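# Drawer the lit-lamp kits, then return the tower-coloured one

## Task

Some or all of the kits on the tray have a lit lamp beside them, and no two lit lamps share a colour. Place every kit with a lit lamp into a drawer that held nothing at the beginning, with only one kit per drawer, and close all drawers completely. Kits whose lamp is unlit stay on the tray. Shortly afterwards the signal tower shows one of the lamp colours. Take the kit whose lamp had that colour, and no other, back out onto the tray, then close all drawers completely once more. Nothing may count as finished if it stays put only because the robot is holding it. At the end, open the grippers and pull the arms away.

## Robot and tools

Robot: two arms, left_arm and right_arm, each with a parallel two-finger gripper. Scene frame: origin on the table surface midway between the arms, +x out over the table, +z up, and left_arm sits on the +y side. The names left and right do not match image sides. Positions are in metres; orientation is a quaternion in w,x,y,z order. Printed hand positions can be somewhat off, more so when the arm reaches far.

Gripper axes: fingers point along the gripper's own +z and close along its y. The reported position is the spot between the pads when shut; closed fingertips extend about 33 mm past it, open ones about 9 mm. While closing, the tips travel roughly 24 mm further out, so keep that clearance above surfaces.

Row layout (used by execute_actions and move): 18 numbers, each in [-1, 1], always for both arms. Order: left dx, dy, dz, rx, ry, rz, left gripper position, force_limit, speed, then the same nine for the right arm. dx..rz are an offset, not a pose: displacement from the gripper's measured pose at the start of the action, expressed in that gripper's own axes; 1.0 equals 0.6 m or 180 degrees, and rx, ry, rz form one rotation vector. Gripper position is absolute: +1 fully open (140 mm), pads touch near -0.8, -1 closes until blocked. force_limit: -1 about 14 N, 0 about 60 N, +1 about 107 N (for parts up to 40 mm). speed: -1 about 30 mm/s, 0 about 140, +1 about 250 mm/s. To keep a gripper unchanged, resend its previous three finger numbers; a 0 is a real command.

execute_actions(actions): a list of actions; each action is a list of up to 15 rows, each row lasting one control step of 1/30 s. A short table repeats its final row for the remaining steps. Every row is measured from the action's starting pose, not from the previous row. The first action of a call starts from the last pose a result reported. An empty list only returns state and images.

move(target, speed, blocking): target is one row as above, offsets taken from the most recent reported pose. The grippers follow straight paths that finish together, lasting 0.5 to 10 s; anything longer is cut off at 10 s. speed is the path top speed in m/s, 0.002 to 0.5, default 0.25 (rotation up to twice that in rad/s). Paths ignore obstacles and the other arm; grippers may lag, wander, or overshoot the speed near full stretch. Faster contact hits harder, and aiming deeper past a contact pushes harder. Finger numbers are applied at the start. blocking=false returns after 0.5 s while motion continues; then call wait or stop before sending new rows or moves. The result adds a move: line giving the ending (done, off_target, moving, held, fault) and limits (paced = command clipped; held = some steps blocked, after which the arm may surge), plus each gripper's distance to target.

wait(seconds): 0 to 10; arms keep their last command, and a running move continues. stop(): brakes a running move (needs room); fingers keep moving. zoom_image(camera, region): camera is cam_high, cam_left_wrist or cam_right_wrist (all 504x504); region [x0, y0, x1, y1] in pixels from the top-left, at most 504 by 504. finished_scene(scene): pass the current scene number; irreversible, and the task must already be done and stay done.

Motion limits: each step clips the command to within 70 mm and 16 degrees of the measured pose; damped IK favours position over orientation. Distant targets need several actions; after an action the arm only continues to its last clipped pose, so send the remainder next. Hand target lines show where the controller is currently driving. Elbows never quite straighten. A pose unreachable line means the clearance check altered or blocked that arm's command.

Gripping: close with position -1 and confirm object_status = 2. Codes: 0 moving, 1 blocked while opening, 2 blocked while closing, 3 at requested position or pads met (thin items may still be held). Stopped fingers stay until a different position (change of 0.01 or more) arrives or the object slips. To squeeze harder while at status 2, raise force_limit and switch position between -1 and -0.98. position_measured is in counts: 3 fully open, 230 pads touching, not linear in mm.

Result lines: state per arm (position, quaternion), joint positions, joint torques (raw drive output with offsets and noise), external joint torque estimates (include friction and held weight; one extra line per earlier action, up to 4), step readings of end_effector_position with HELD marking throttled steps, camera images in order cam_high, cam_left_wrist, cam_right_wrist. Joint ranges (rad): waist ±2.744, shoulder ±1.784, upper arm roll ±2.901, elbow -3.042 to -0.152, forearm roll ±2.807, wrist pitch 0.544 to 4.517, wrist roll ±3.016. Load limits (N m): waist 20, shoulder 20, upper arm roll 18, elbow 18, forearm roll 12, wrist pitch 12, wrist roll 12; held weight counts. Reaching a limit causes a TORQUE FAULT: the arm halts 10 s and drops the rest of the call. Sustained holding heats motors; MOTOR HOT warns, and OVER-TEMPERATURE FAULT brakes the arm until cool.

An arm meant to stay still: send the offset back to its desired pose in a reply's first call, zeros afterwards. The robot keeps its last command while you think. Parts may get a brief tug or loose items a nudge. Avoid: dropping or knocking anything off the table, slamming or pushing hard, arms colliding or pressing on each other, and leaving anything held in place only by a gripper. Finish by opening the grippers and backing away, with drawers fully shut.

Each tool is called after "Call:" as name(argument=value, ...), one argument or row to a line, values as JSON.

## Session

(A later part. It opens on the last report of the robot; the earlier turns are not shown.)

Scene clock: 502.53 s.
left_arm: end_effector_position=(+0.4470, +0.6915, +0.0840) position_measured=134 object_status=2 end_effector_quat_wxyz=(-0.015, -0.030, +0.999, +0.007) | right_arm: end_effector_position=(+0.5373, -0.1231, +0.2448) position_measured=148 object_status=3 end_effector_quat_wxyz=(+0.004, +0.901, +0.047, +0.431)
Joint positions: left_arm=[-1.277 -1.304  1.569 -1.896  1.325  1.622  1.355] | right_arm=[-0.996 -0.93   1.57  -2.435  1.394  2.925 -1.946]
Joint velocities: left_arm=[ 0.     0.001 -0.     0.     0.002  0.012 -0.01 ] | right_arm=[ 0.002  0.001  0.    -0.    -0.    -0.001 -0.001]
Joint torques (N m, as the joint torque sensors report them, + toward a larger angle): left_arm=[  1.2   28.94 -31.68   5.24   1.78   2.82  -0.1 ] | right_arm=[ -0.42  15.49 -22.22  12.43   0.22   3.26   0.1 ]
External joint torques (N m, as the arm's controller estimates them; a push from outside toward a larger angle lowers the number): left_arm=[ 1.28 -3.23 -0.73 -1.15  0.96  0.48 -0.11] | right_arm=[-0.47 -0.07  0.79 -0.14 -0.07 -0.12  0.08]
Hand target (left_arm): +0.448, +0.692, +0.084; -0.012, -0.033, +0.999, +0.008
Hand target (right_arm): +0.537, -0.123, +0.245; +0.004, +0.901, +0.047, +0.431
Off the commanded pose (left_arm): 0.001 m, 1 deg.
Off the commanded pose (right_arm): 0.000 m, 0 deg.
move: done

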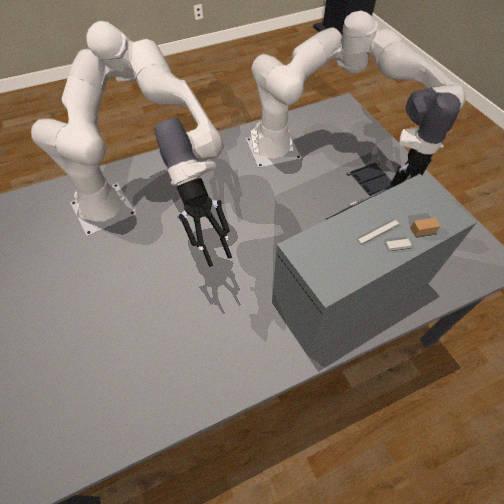

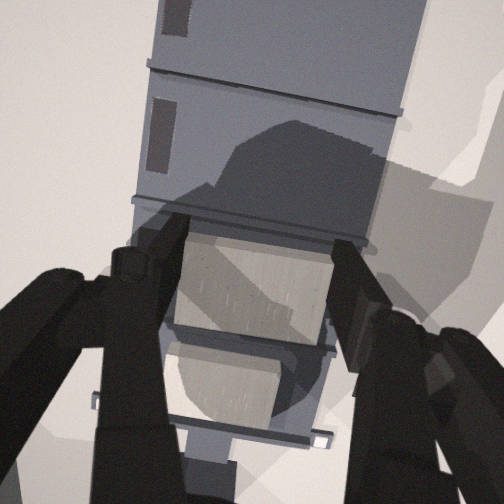

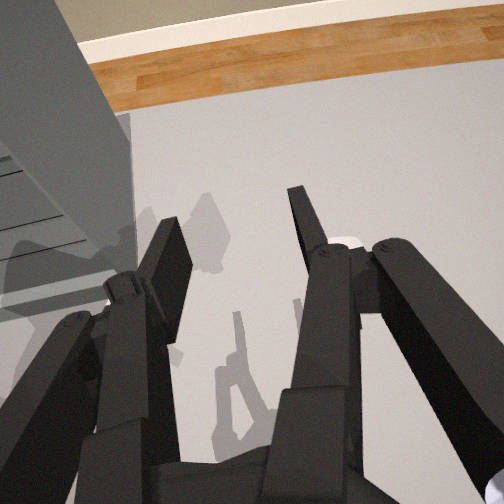

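Call:
move(
  target=[-0.016,-0.009,0.025,0,0,0,-1,0.2,0.2,0,0,0,0,0,0,-0.15,0.3,0],
  speed=0.04,
)

Call:
move(
  target=[0,0,0.036,0,0,0,-1,0.2,0.2,0,0,0,0,0,0,-0.15,0.3,0],
  speed=0.02,
)

Scene clock: 505.13 s.
left_arm: end_effector_position=(+0.4542, +0.6852, +0.0691) position_measured=134 object_status=2 end_effector_quat_wxyz=(-0.017, -0.028, +0.999, +0.005) | right_arm: end_effector_position=(+0.5373, -0.1231, +0.2448) position_measured=148 object_status=3 end_effector_quat_wxyz=(+0.004, +0.901, +0.047, +0.431)
Joint positions: left_arm=[-1.306 -1.314  1.598 -1.885  1.337  1.638  1.348] | right_arm=[-0.996 -0.93   1.57  -2.435  1.394  2.925 -1.946]
Joint velocities: left_arm=[ 0.001  0.     0.003  0.004  0.002  0.01  -0.004] | right_arm=[-0.001  0.    -0.    -0.    -0.001 -0.001 -0.   ]
Joint torques (N m, as the joint torque sensors report them, + toward a larger angle): left_arm=[ -1.46  29.87 -32.18   7.8    1.72   2.79  -0.15] | right_arm=[ -0.68  15.43 -21.99  12.38   0.19   3.26   0.13]
External joint torques (N m, as the arm's controller estimates them; a push from outside toward a larger angle lowers the number): left_arm=[-1.41 -2.77 -1.24  1.7   0.91  0.46 -0.15] | right_arm=[-0.71 -0.14  0.97 -0.18 -0.1  -0.11  0.1 ]
Hand target (left_arm): +0.457, +0.686, +0.069; -0.015, -0.030, +0.999, +0.007
Hand target (right_arm): +0.537, -0.123, +0.245; +0.004, +0.901, +0.047, +0.431
Off the commanded pose (left_arm): 0.003 m, 0 deg.
Off the commanded pose (right_arm): 0.000 m, 0 deg.
move: done

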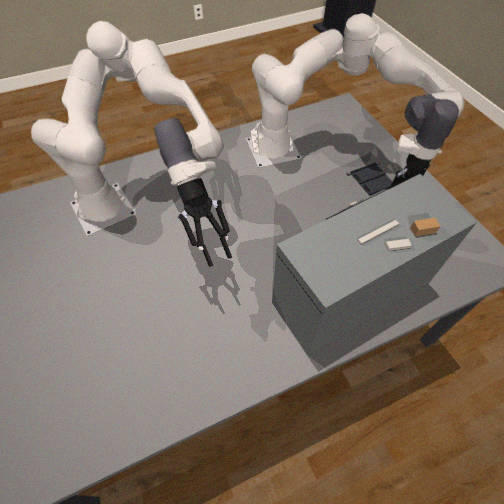

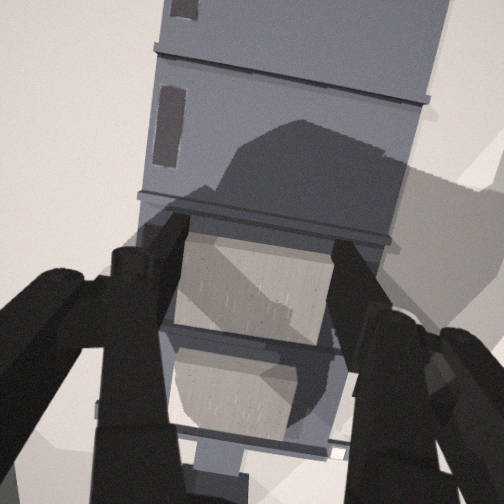

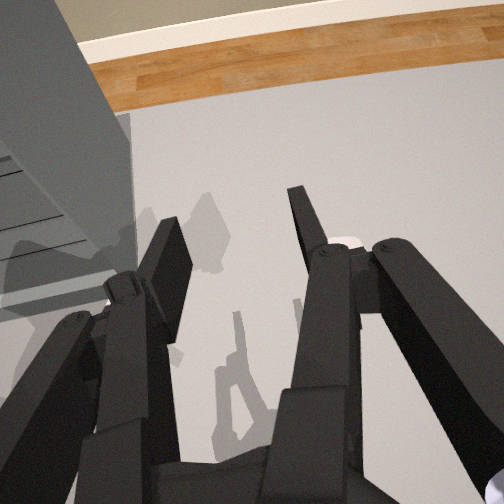

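Scene clock: 506.43 s.
left_arm: end_effector_position=(+0.4516, +0.6864, +0.0508) position_measured=134 object_status=2 end_effector_quat_wxyz=(-0.020, -0.029, +0.999, +0.005) | right_arm: end_effector_position=(+0.5373, -0.1231, +0.2448) position_measured=148 object_status=3 end_effector_quat_wxyz=(+0.004, +0.901, +0.047, +0.431)
Joint positions: left_arm=[-1.306 -1.327  1.628 -1.891  1.358  1.66   1.344] | right_arm=[-0.996 -0.93   1.57  -2.435  1.394  2.925 -1.946]
Joint velocities: left_arm=[-0.     0.001 -0.    -0.002  0.003 -0.001 -0.006] | right_arm=[-0.001 -0.     0.     0.001 -0.001 -0.001  0.   ]
Joint torques (N m, as the joint torque sensors report them, + toward a larger angle): left_arm=[ -1.06  27.54 -28.96   4.37   2.48   3.46   0.06] | right_arm=[ -0.45  15.31 -22.2   12.23   0.22   3.31   0.14]
External joint torques (N m, as the arm's controller estimates them; a push from outside toward a larger angle lowers the number): left_arm=[-0.89 -5.37  2.13 -1.36  1.67  1.14  0.06] | right_arm=[-0.39 -0.28  0.81 -0.29 -0.07 -0.07  0.11]
Hand target (left_arm): +0.453, +0.685, +0.047; -0.017, -0.027, +0.999, +0.005
Hand target (right_arm): +0.537, -0.123, +0.245; +0.004, +0.901, +0.047, +0.431
Off the commanded pose (left_arm): 0.004 m, 0 deg.
Off the commanded pose (right_arm): 0.000 m, 0 deg.
move: off_target (left_arm)

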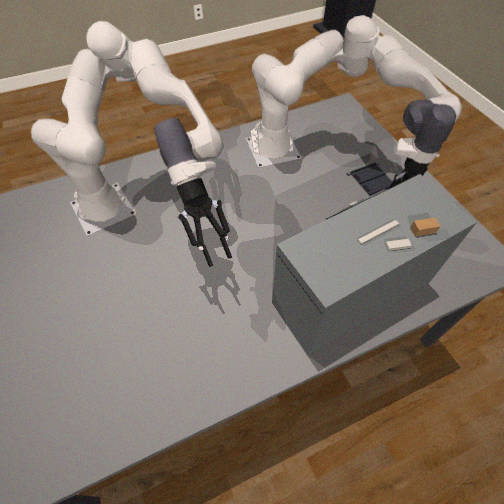

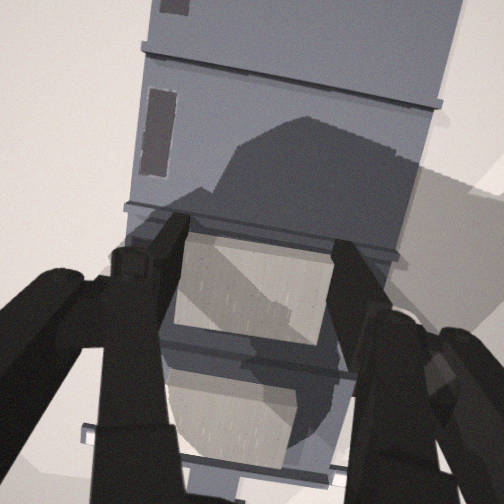

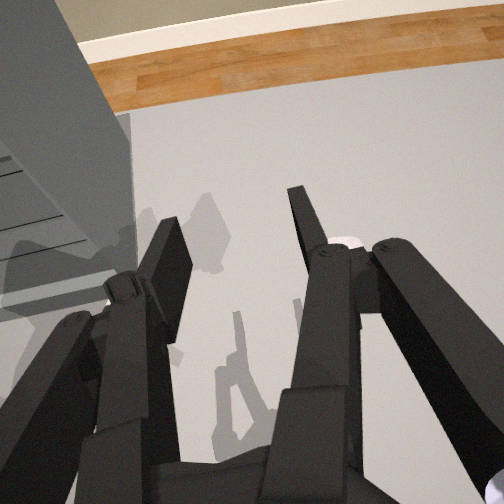

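Possibly resting on the divider; shift forward.

Call:
move(
  target=[-0.018,0,-0.006,0,0,0,-1,0.2,0.2,0,0,0,0,0,0,-0.15,0.3,0],
  speed=0.02,
)

Call:
move(
  target=[-0.002,0,0.016,0,0,0,-1,0.2,0.2,0,0,0,0,0,0,-0.15,0.3,0],
  speed=0.015,
)

Call:
move(
  target=[0,0,0,0,0,0,0.25,0.2,0.2,0,0,0,0,0,0,-0.15,0.3,0],
)

Call:
move(
  target=[0,0,-0.2,0,0,0,0.25,0.2,0.2,0,0,0,0,0,0,-0.15,0.3,0],
  speed=0.12,
)

Scene clock: 509.87 s.
left_arm: end_effector_position=(+0.4628, +0.6880, +0.0545) position_measured=134 object_status=2 end_effector_quat_wxyz=(-0.018, -0.031, +0.999, +0.007) | right_arm: end_effector_position=(+0.5373, -0.1231, +0.2448) position_measured=148 object_status=3 end_effector_quat_wxyz=(+0.004, +0.901, +0.047, +0.431)
Joint positions: left_arm=[-1.337 -1.327  1.628 -1.856  1.358  1.655  1.344] | right_arm=[-0.996 -0.93   1.57  -2.435  1.394  2.925 -1.946]
Joint velocities: left_arm=[-0.003 -0.001 -0.     0.006  0.001 -0.006  0.002] | right_arm=[-0.001 -0.001  0.001 -0.    -0.    -0.     0.001]
Joint torques (N m, as the joint torque sensors report them, + toward a larger angle): left_arm=[ -0.59  30.6  -32.01   7.29  -0.35   2.     0.27] | right_arm=[ -0.35  15.35 -21.91  12.45   0.2    3.29   0.12]
External joint torques (N m, as the arm's controller estimates them; a push from outside toward a larger angle lowers the number): left_arm=[-0.78 -3.05 -1.02  1.33 -1.17 -0.32  0.27] | right_arm=[-0.25 -0.21  1.12 -0.05 -0.1  -0.09  0.09]
Hand target (left_arm): +0.463, +0.687, +0.054; -0.020, -0.029, +0.999, +0.005
Hand target (right_arm): +0.537, -0.123, +0.245; +0.004, +0.901, +0.047, +0.431
Off the commanded pose (left_arm): 0.001 m, 0 deg.
Off the commanded pose (right_arm): 0.000 m, 0 deg.
move: done

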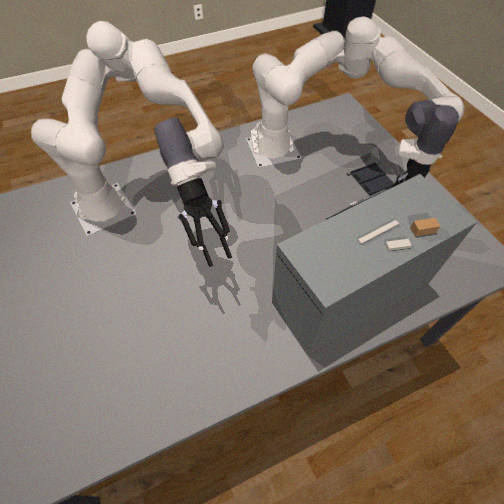

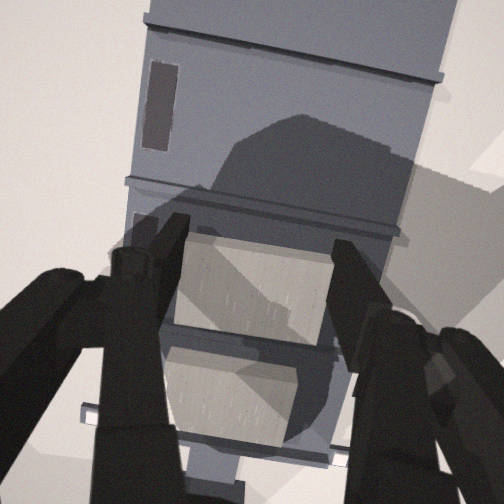

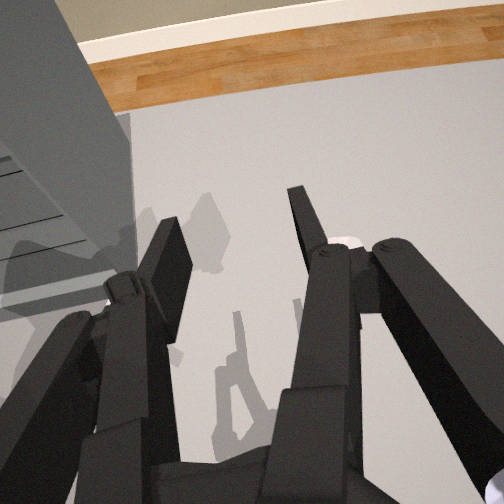

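Scene clock: 510.73 s.
left_arm: end_effector_position=(+0.4625, +0.6886, +0.0480) position_measured=134 object_status=2 end_effector_quat_wxyz=(-0.018, -0.031, +0.999, +0.007) | right_arm: end_effector_position=(+0.5373, -0.1231, +0.2448) position_measured=148 object_status=3 end_effector_quat_wxyz=(+0.004, +0.901, +0.047, +0.431)
Joint positions: left_arm=[-1.339 -1.331  1.639 -1.856  1.365  1.663  1.344] | right_arm=[-0.996 -0.93   1.57  -2.435  1.394  2.925 -1.946]
Joint velocities: left_arm=[ 0.001 -0.     0.002  0.     0.002  0.006  0.001] | right_arm=[ 0.001  0.     0.    -0.    -0.     0.001  0.001]
Joint torques (N m, as the joint torque sensors report them, + toward a larger angle): left_arm=[ -1.66  29.05 -28.96   5.67   1.88   3.07  -0.06] | right_arm=[ -0.62  15.74 -22.11  12.19   0.2    3.28   0.1 ]
External joint torques (N m, as the arm's controller estimates them; a push from outside toward a larger angle lowers the number): left_arm=[-1.73 -4.7   2.03 -0.14  1.06  0.76 -0.06] | right_arm=[-0.6   0.15  0.9  -0.34 -0.1  -0.1   0.07]
Hand target (left_arm): +0.464, +0.688, +0.045; -0.018, -0.030, +0.999, +0.007
Hand target (right_arm): +0.537, -0.123, +0.245; +0.004, +0.901, +0.047, +0.431
Off the commanded pose (left_arm): 0.003 m, 0 deg.
Off the commanded pose (right_arm): 0.000 m, 0 deg.
move: done

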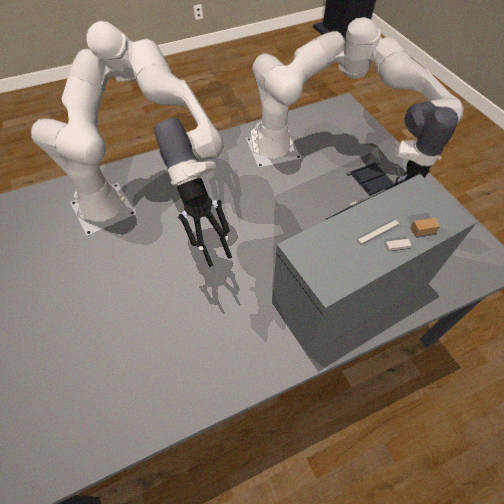

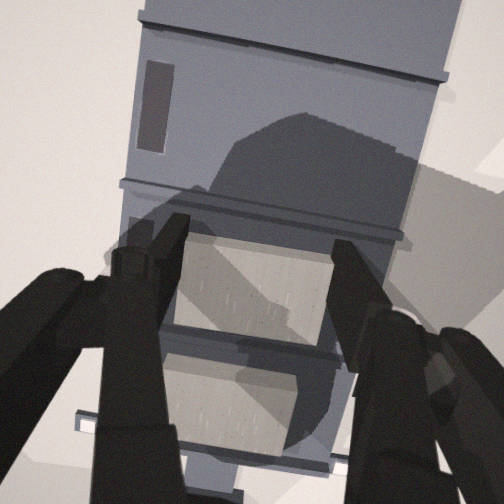

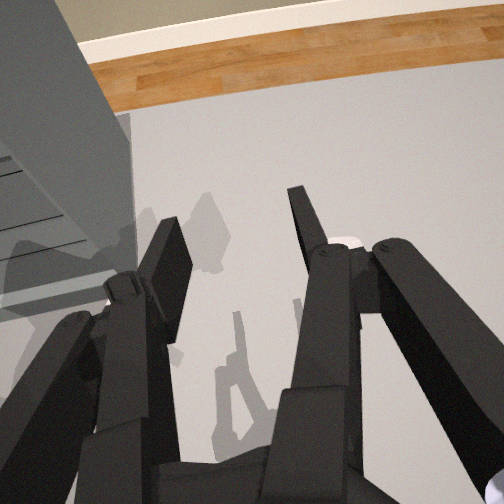

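Scene clock: 511.23 s.
left_arm: end_effector_position=(+0.4625, +0.6886, +0.0481) position_measured=98 object_status=3 end_effector_quat_wxyz=(-0.018, -0.031, +0.999, +0.007) | right_arm: end_effector_position=(+0.5373, -0.1231, +0.2448) position_measured=148 object_status=3 end_effector_quat_wxyz=(+0.004, +0.901, +0.047, +0.431)
Joint positions: left_arm=[-1.339 -1.331  1.639 -1.856  1.365  1.663  1.344] | right_arm=[-0.996 -0.93   1.57  -2.435  1.394  2.925 -1.946]
Joint velocities: left_arm=[-0.001 -0.001 -0.     0.    -0.001 -0.    -0.002] | right_arm=[-0.001 -0.001  0.002  0.001 -0.001  0.     0.001]
Joint torques (N m, as the joint torque sensors report them, + toward a larger angle): left_arm=[  0.7   30.75 -32.97   4.9    0.59   2.29   0.09] | right_arm=[ -0.44  15.32 -22.1   12.41   0.2    3.27   0.11]
External joint torques (N m, as the arm's controller estimates them; a push from outside toward a larger angle lowers the number): left_arm=[ 0.87 -3.03 -1.86 -0.79 -0.21 -0.05  0.08] | right_arm=[-0.45 -0.25  0.85 -0.17 -0.08 -0.11  0.08]
Hand target (left_arm): +0.462, +0.689, +0.048; -0.018, -0.031, +0.999, +0.007
Hand target (right_arm): +0.537, -0.123, +0.245; +0.004, +0.901, +0.047, +0.431
Off the commanded pose (left_arm): 0.000 m, 0 deg.
Off the commanded pose (right_arm): 0.000 m, 0 deg.
move: done

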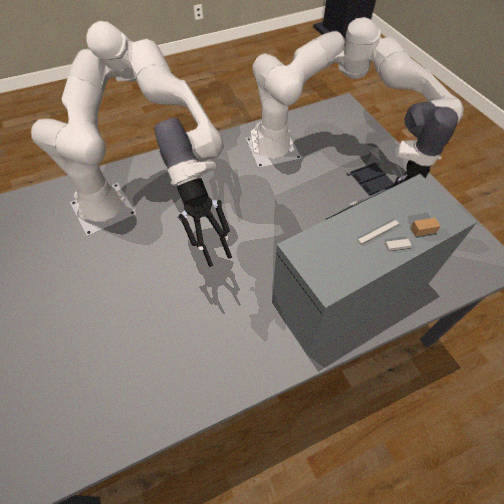

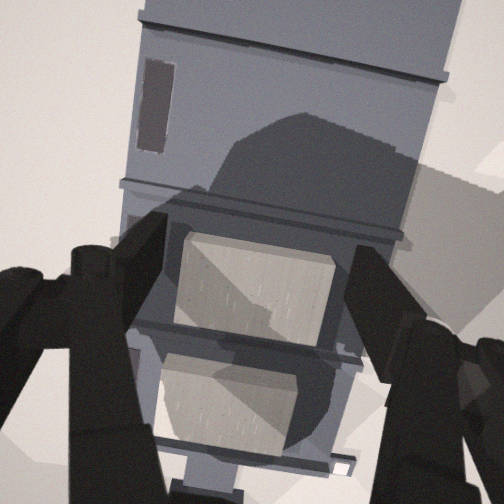

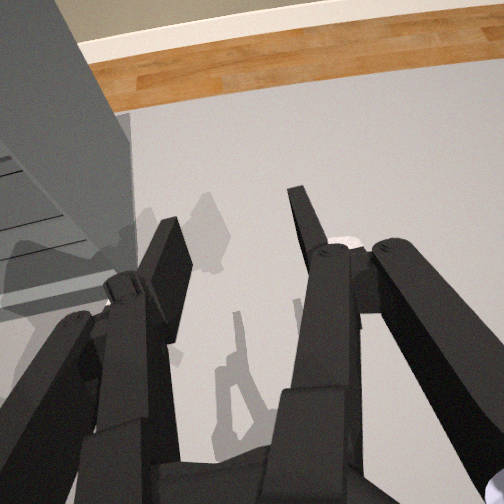

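Scene clock: 512.77 s.
left_arm: end_effector_position=(+0.4669, +0.6895, +0.1680) position_measured=98 object_status=3 end_effector_quat_wxyz=(-0.016, -0.034, +0.999, +0.008) | right_arm: end_effector_position=(+0.5373, -0.1231, +0.2448) position_measured=148 object_status=3 end_effector_quat_wxyz=(+0.004, +0.901, +0.047, +0.431)
Joint positions: left_arm=[-1.347 -1.217  1.472 -1.763  1.214  1.512  1.377] | right_arm=[-0.996 -0.93   1.57  -2.435  1.394  2.925 -1.946]
Joint velocities: left_arm=[-0.001 -0.    -0.     0.    -0.001 -0.013  0.01 ] | right_arm=[-0.001 -0.002  0.     0.     0.    -0.     0.   ]
Joint torques (N m, as the joint torque sensors report them, + toward a larger angle): left_arm=[ -1.36  31.01 -31.65   9.86  -0.42   1.74   0.29] | right_arm=[ -0.49  15.7  -22.02  12.3    0.22   3.26   0.12]
External joint torques (N m, as the arm's controller estimates them; a push from outside toward a larger angle lowers the number): left_arm=[-1.34 -2.17 -1.8   1.66 -1.25 -0.6   0.29] | right_arm=[-0.55  0.2   0.88 -0.27 -0.07 -0.11  0.1 ]
Hand target (left_arm): +0.467, +0.688, +0.169; -0.018, -0.031, +0.999, +0.006
Hand target (right_arm): +0.537, -0.123, +0.245; +0.004, +0.901, +0.047, +0.431
Off the commanded pose (left_arm): 0.002 m, 1 deg.
Off the commanded pose (right_arm): 0.000 m, 0 deg.
move: done

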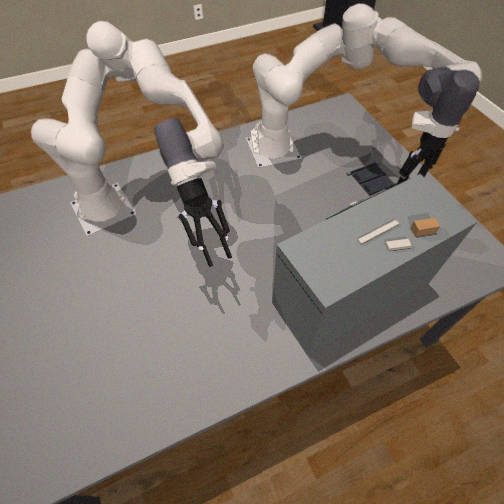

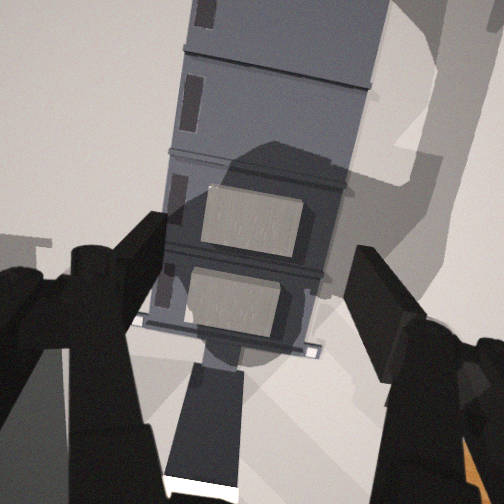

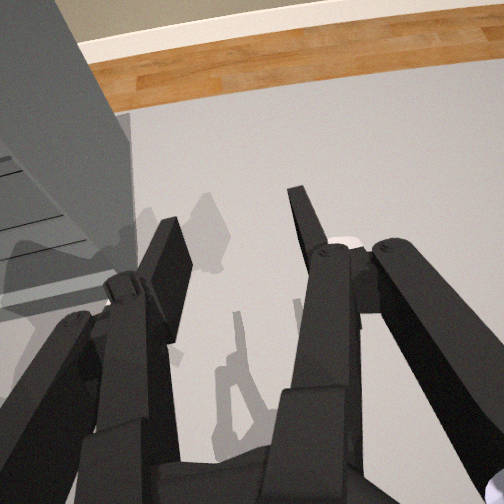

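Call:
move(
  target=[0,-0.05,-0.18,0,0,0,-0.15,0.2,0.2,0,0,0,0,0,0,-0.15,0.3,0],
)

Call:
move(
  target=[0.02,-0.41,0,0,-0.26,0.01,-0.15,0.2,0.2,0,0,0,0,0,0,-0.15,0.3,0],
)

Call:
move(
  target=[0.085,0,0.085,0,0,0,-0.15,0.2,0.2,0,0,0,0,0,0,-0.15,0.3,0],
  speed=0.1,
)

Scene clock: 516.03 s.
left_arm: end_effector_position=(+0.4731, +0.6591, +0.2767) position_measured=148 object_status=3 end_effector_quat_wxyz=(-0.013, -0.033, +0.999, +0.008) | right_arm: end_effector_position=(+0.5373, -0.1231, +0.2448) position_measured=148 object_status=3 end_effector_quat_wxyz=(+0.004, +0.901, +0.047, +0.431)
Joint positions: left_arm=[-1.402 -1.092  1.346 -1.638  1.083  1.376  1.377] | right_arm=[-0.996 -0.93   1.57  -2.435  1.394  2.925 -1.946]
Joint velocities: left_arm=[ 0.001  0.001  0.     0.001 -0.002 -0.01   0.   ] | right_arm=[ 0.001 -0.     0.001  0.001 -0.     0.     0.001]
Joint torques (N m, as the joint torque sensors report them, + toward a larger angle): left_arm=[ -0.11  29.33 -27.71  11.77  -0.46   1.91   0.02] | right_arm=[ -0.6   15.37 -22.29  12.23   0.23   3.31   0.14]
External joint torques (N m, as the arm's controller estimates them; a push from outside toward a larger angle lowers the number): left_arm=[-0.26 -2.62 -0.26  1.65 -1.31 -0.46  0.01] | right_arm=[-0.65 -0.17  0.68 -0.37 -0.06 -0.07  0.12]
Hand target (left_arm): +0.472, +0.658, +0.276; -0.015, -0.034, +0.999, +0.006
Hand target (right_arm): +0.537, -0.123, +0.245; +0.004, +0.901, +0.047, +0.431
Off the commanded pose (left_arm): 0.002 m, 0 deg.
Off the commanded pose (right_arm): 0.000 m, 0 deg.
move: done

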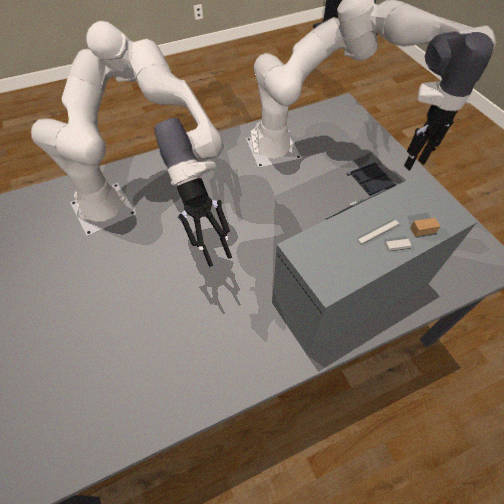

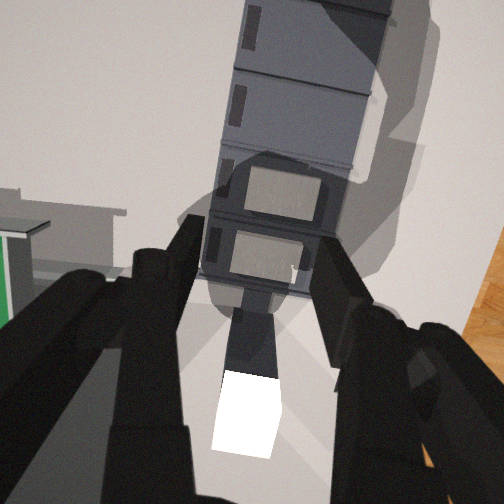

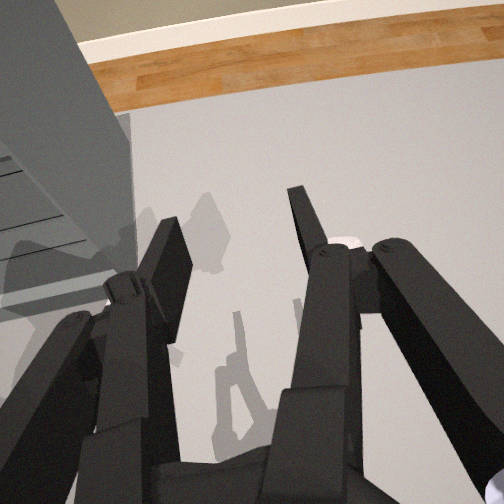

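Scene clock: 518.70 s.
left_arm: end_effector_position=(+0.4773, +0.4188, +0.2767) position_measured=148 object_status=3 end_effector_quat_wxyz=(+0.387, -0.012, +0.922, +0.021) | right_arm: end_effector_position=(+0.5373, -0.1231, +0.2448) position_measured=148 object_status=3 end_effector_quat_wxyz=(+0.004, +0.901, +0.047, +0.431)
Joint positions: left_arm=[-1.    -1.455  1.139 -2.725  1.753  2.027  0.658] | right_arm=[-0.996 -0.93   1.57  -2.435  1.394  2.925 -1.946]
Joint velocities: left_arm=[ 0.001  0.     0.001 -0.     0.001 -0.    -0.033] | right_arm=[-0.    -0.001 -0.001  0.     0.    -0.001  0.003]
Joint torques (N m, as the joint torque sensors report them, + toward a larger angle): left_arm=[ -1.24  11.93 -22.53   8.45   2.28   2.98  -0.23] | right_arm=[ -0.33  15.45 -22.    12.22   0.21   3.29   0.12]
External joint torques (N m, as the arm's controller estimates them; a push from outside toward a larger angle lowers the number): left_arm=[-1.28 -1.78 -0.65 -1.59  1.01  0.26 -0.22] | right_arm=[-0.31 -0.09  1.06 -0.37 -0.08 -0.1   0.1 ]
Hand target (left_arm): +0.477, +0.417, +0.276; +0.388, -0.016, +0.921, +0.019
Hand target (right_arm): +0.537, -0.123, +0.245; +0.004, +0.901, +0.047, +0.431
Off the commanded pose (left_arm): 0.007 m, 0 deg.
Off the commanded pose (right_arm): 0.000 m, 0 deg.
move: off_target (left_arm)

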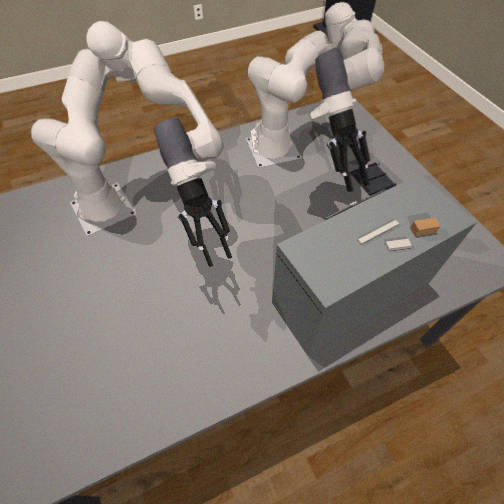

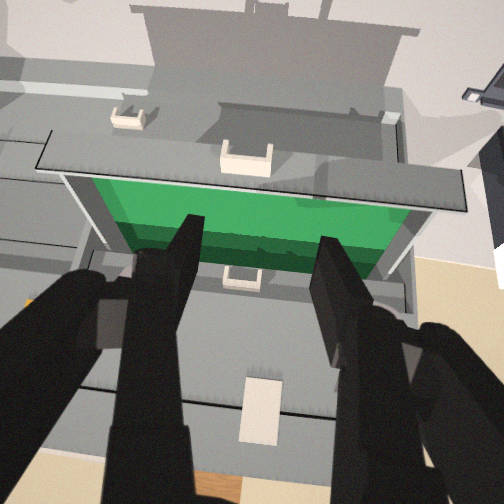

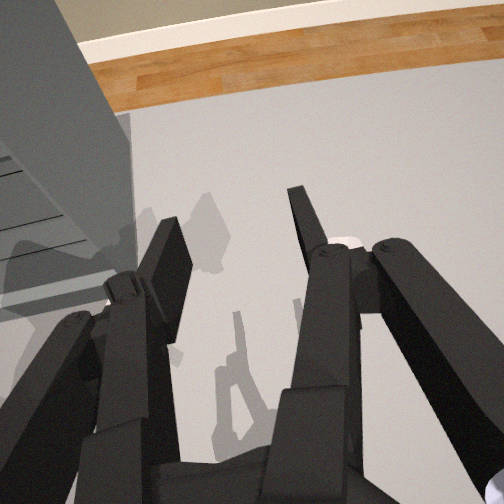

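Scene clock: 519.83 s.
left_arm: end_effector_position=(+0.4775, +0.4222, +0.2025) position_measured=148 object_status=3 end_effector_quat_wxyz=(+0.384, -0.009, +0.923, +0.025) | right_arm: end_effector_position=(+0.5373, -0.1231, +0.2448) position_measured=148 object_status=3 end_effector_quat_wxyz=(+0.004, +0.901, +0.047, +0.431)
Joint positions: left_arm=[-0.982 -1.476  1.36  -2.777  1.987  2.08   0.613] | right_arm=[-0.996 -0.93   1.57  -2.435  1.394  2.925 -1.946]
Joint velocities: left_arm=[-0.    -0.011  0.006 -0.001  0.019  0.    -0.016] | right_arm=[-0.001  0.    -0.     0.001  0.001  0.001 -0.   ]
Joint torques (N m, as the joint torque sensors report them, + toward a larger angle): left_arm=[  1.22  11.44 -22.83   3.51   2.26   3.03  -0.23] | right_arm=[ -0.57  15.43 -22.1   12.31   0.21   3.27   0.12]
External joint torques (N m, as the arm's controller estimates them; a push from outside toward a larger angle lowers the number): left_arm=[ 1.28 -2.22 -0.42 -2.18  1.08  0.39 -0.2 ] | right_arm=[-0.57 -0.16  0.9  -0.25 -0.09 -0.11  0.1 ]
Hand target (left_arm): +0.478, +0.421, +0.203; +0.387, -0.011, +0.922, +0.023
Hand target (right_arm): +0.537, -0.123, +0.245; +0.004, +0.901, +0.047, +0.431
Off the commanded pose (left_arm): 0.002 m, 1 deg.
Off the commanded pose (right_arm): 0.000 m, 0 deg.
move: done

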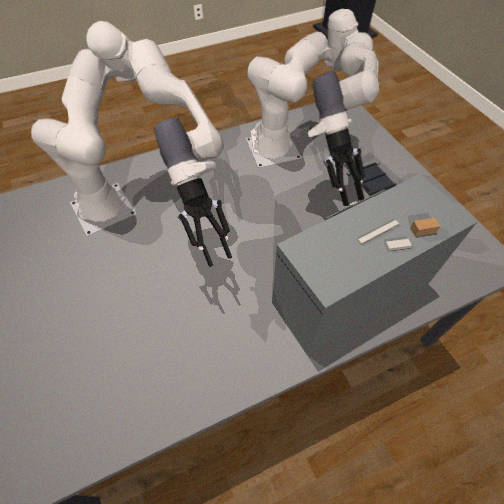

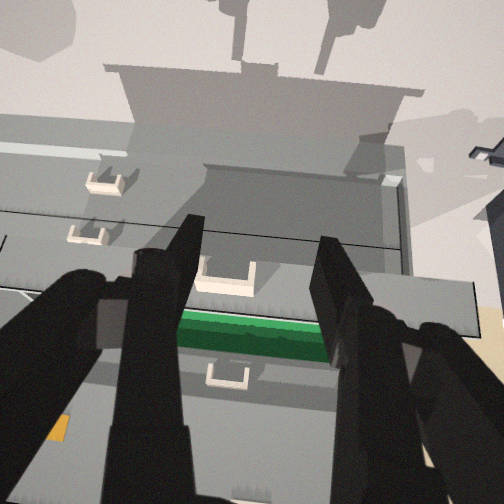

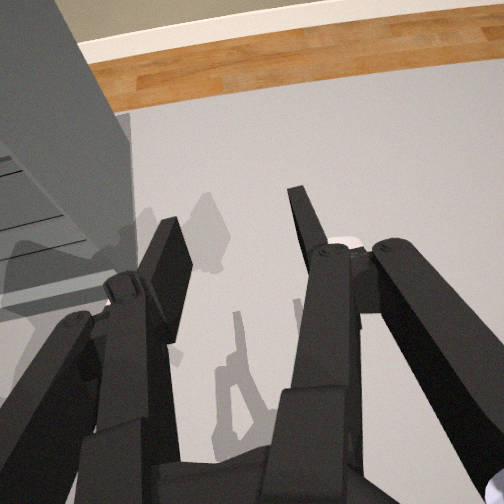

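Call:
move(
  target=[0.01,-0.018,0.01,0,0,0,-0.15,0.2,0.2,0,0,0,0,0,0,-0.15,0.3,0],
  speed=0.03,
)

Call:
move(
  target=[-0.134,0,0.132,0,0,0,-0.15,0.2,0.2,0,0,0,0,0,0,-0.15,0.3,0],
  speed=0.05,
)

Call:
move(
  target=[-0.016,0,0.016,0,0,0,-0.15,0.2,0.2,0,0,0,0,0,0,-0.15,0.3,0],
  speed=0.015,
)

Scene clock: 523.50 s.
left_arm: end_effector_position=(+0.4784, +0.4122, +0.1954) position_measured=148 object_status=3 end_effector_quat_wxyz=(+0.385, -0.006, +0.923, +0.024) | right_arm: end_effector_position=(+0.5373, -0.1231, +0.2448) position_measured=148 object_status=3 end_effector_quat_wxyz=(+0.004, +0.901, +0.047, +0.431)
Joint positions: left_arm=[-1.005 -1.472  1.379 -2.783  2.018  2.076  0.585] | right_arm=[-0.996 -0.93   1.57  -2.435  1.394  2.925 -1.946]
Joint velocities: left_arm=[ 0.     0.     0.002  0.     0.009 -0.005 -0.023] | right_arm=[ 0.001  0.001  0.002  0.001 -0.001 -0.001  0.002]
Joint torques (N m, as the joint torque sensors report them, + toward a larger angle): left_arm=[ -1.36  13.19 -22.27   2.99   2.1    2.31  -0.16] | right_arm=[ -0.58  15.57 -21.81  12.18   0.22   3.28   0.13]
External joint torques (N m, as the arm's controller estimates them; a push from outside toward a larger angle lowers the number): left_arm=[-1.45 -0.36  0.12 -2.42  0.92 -0.3  -0.14] | right_arm=[-0.67  0.    1.12 -0.43 -0.07 -0.09  0.11]
Hand target (left_arm): +0.478, +0.412, +0.194; +0.385, -0.009, +0.923, +0.025
Hand target (right_arm): +0.537, -0.123, +0.245; +0.004, +0.901, +0.047, +0.431
Off the commanded pose (left_arm): 0.002 m, 0 deg.
Off the commanded pose (right_arm): 0.000 m, 0 deg.
move: done

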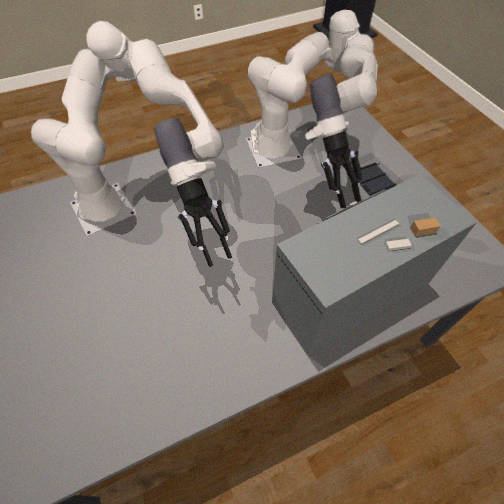

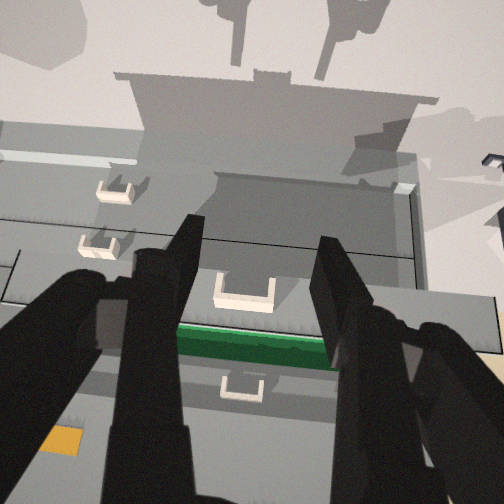

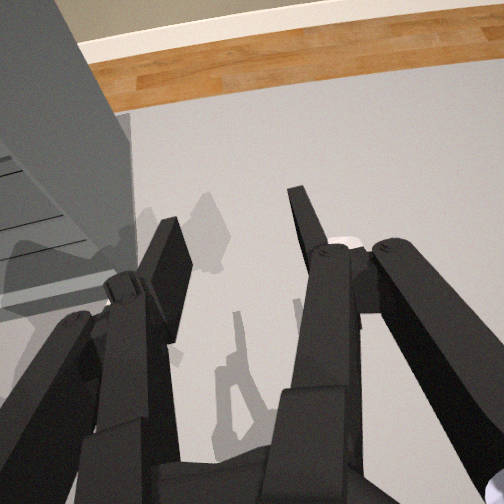

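Scene clock: 526.07 s.
left_arm: end_effector_position=(+0.5901, +0.4124, +0.1978) position_measured=148 object_status=3 end_effector_quat_wxyz=(+0.385, -0.011, +0.923, +0.021) | right_arm: end_effector_position=(+0.5373, -0.1231, +0.2448) position_measured=148 object_status=3 end_effector_quat_wxyz=(+0.004, +0.901, +0.047, +0.431)
Joint positions: left_arm=[-1.349 -1.448  1.449 -2.441  2.056  2.07   0.58 ] | right_arm=[-0.996 -0.93   1.57  -2.435  1.394  2.925 -1.946]
Joint velocities: left_arm=[-0.003  0.001 -0.     0.005  0.001 -0.     0.006] | right_arm=[ 0.001  0.001  0.    -0.     0.    -0.    -0.001]
Joint torques (N m, as the joint torque sensors report them, + toward a larger angle): left_arm=[ -1.16  18.12 -28.35   4.44   2.29   3.13   0.29] | right_arm=[ -0.39  15.72 -22.03  12.12   0.23   3.27   0.13]
External joint torques (N m, as the arm's controller estimates them; a push from outside toward a larger angle lowers the number): left_arm=[-1.24 -1.63  0.12  0.13  1.11  0.51  0.31] | right_arm=[-0.48  0.15  0.88 -0.46 -0.06 -0.1   0.11]
Hand target (left_arm): +0.592, +0.412, +0.198; +0.387, -0.007, +0.922, +0.023
Hand target (right_arm): +0.537, -0.123, +0.245; +0.004, +0.901, +0.047, +0.431
Off the commanded pose (left_arm): 0.003 m, 1 deg.
Off the commanded pose (right_arm): 0.000 m, 0 deg.
move: done

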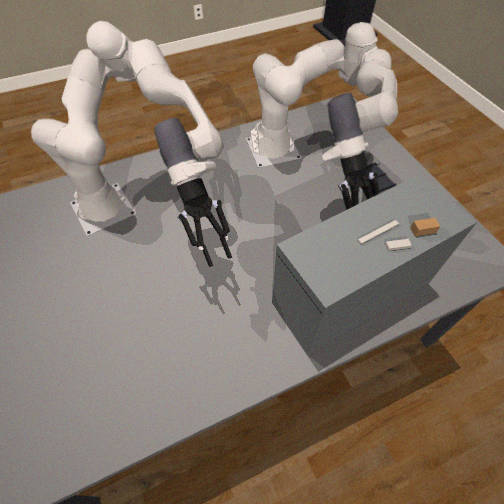

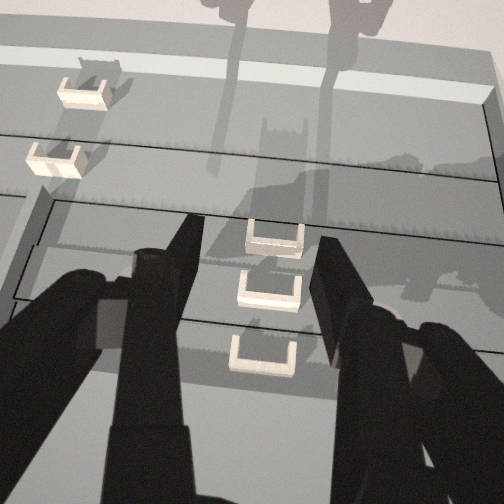

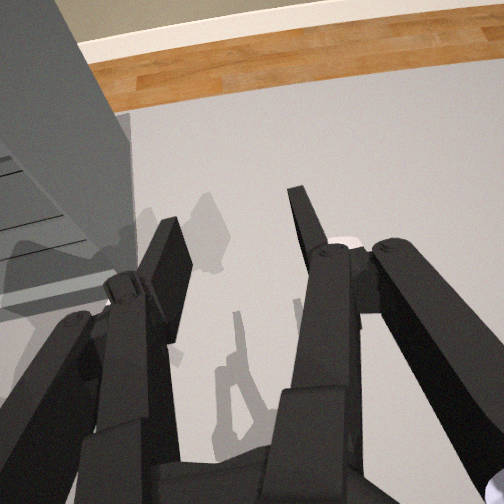

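Scene clock: 527.20 s.
left_arm: end_effector_position=(+0.5982, +0.4129, +0.1979) position_measured=148 object_status=3 end_effector_quat_wxyz=(+0.383, -0.014, +0.923, +0.023) | right_arm: end_effector_position=(+0.5373, -0.1231, +0.2448) position_measured=148 object_status=3 end_effector_quat_wxyz=(+0.004, +0.901, +0.047, +0.431)
Joint positions: left_arm=[-1.375 -1.448  1.451 -2.414  2.055  2.06   0.579] | right_arm=[-0.996 -0.93   1.57  -2.435  1.394  2.925 -1.946]
Joint velocities: left_arm=[-0.003 -0.001 -0.001 -0.    -0.    -0.007 -0.001] | right_arm=[-0.001  0.    -0.     0.001 -0.    -0.001  0.001]
Joint torques (N m, as the joint torque sensors report them, + toward a larger angle): left_arm=[ -6.92  15.61 -27.48  12.23   2.33   4.04   0.55] | right_arm=[ -0.46  15.62 -22.05  12.21   0.24   3.32   0.13]
External joint torques (N m, as the arm's controller estimates them; a push from outside toward a larger angle lowers the number): left_arm=[-6.85 -4.71  1.3   8.04  1.13  1.42  0.57] | right_arm=[-0.43  0.06  0.95 -0.36 -0.05 -0.06  0.11]
Hand target (left_arm): +0.603, +0.413, +0.198; +0.385, -0.011, +0.923, +0.021
Hand target (right_arm): +0.537, -0.123, +0.245; +0.004, +0.901, +0.047, +0.431
Off the commanded pose (left_arm): 0.005 m, 0 deg.
Off the commanded pose (right_arm): 0.000 m, 0 deg.
move: off_target (left_arm)

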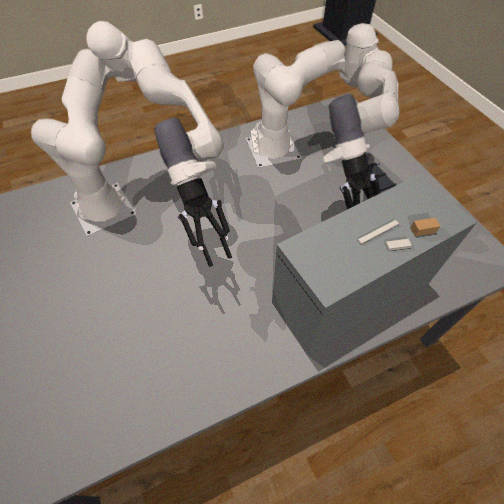

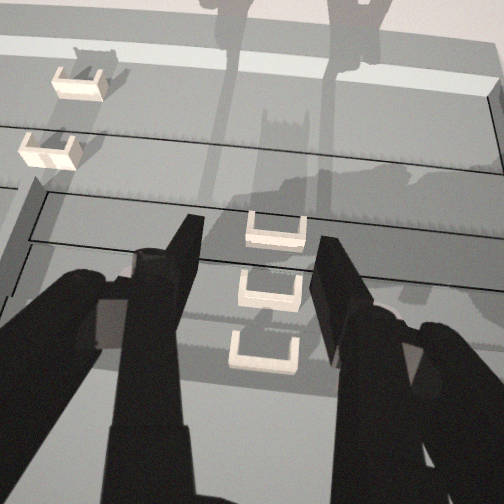

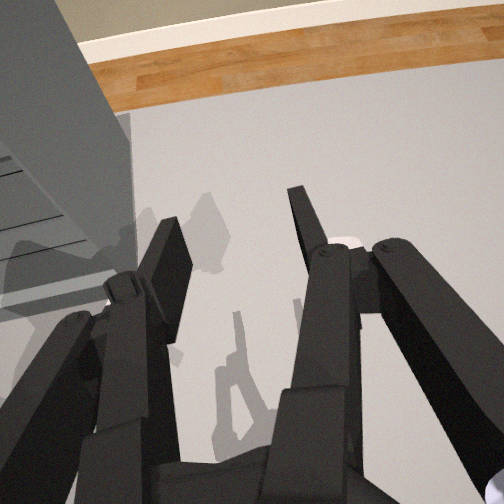

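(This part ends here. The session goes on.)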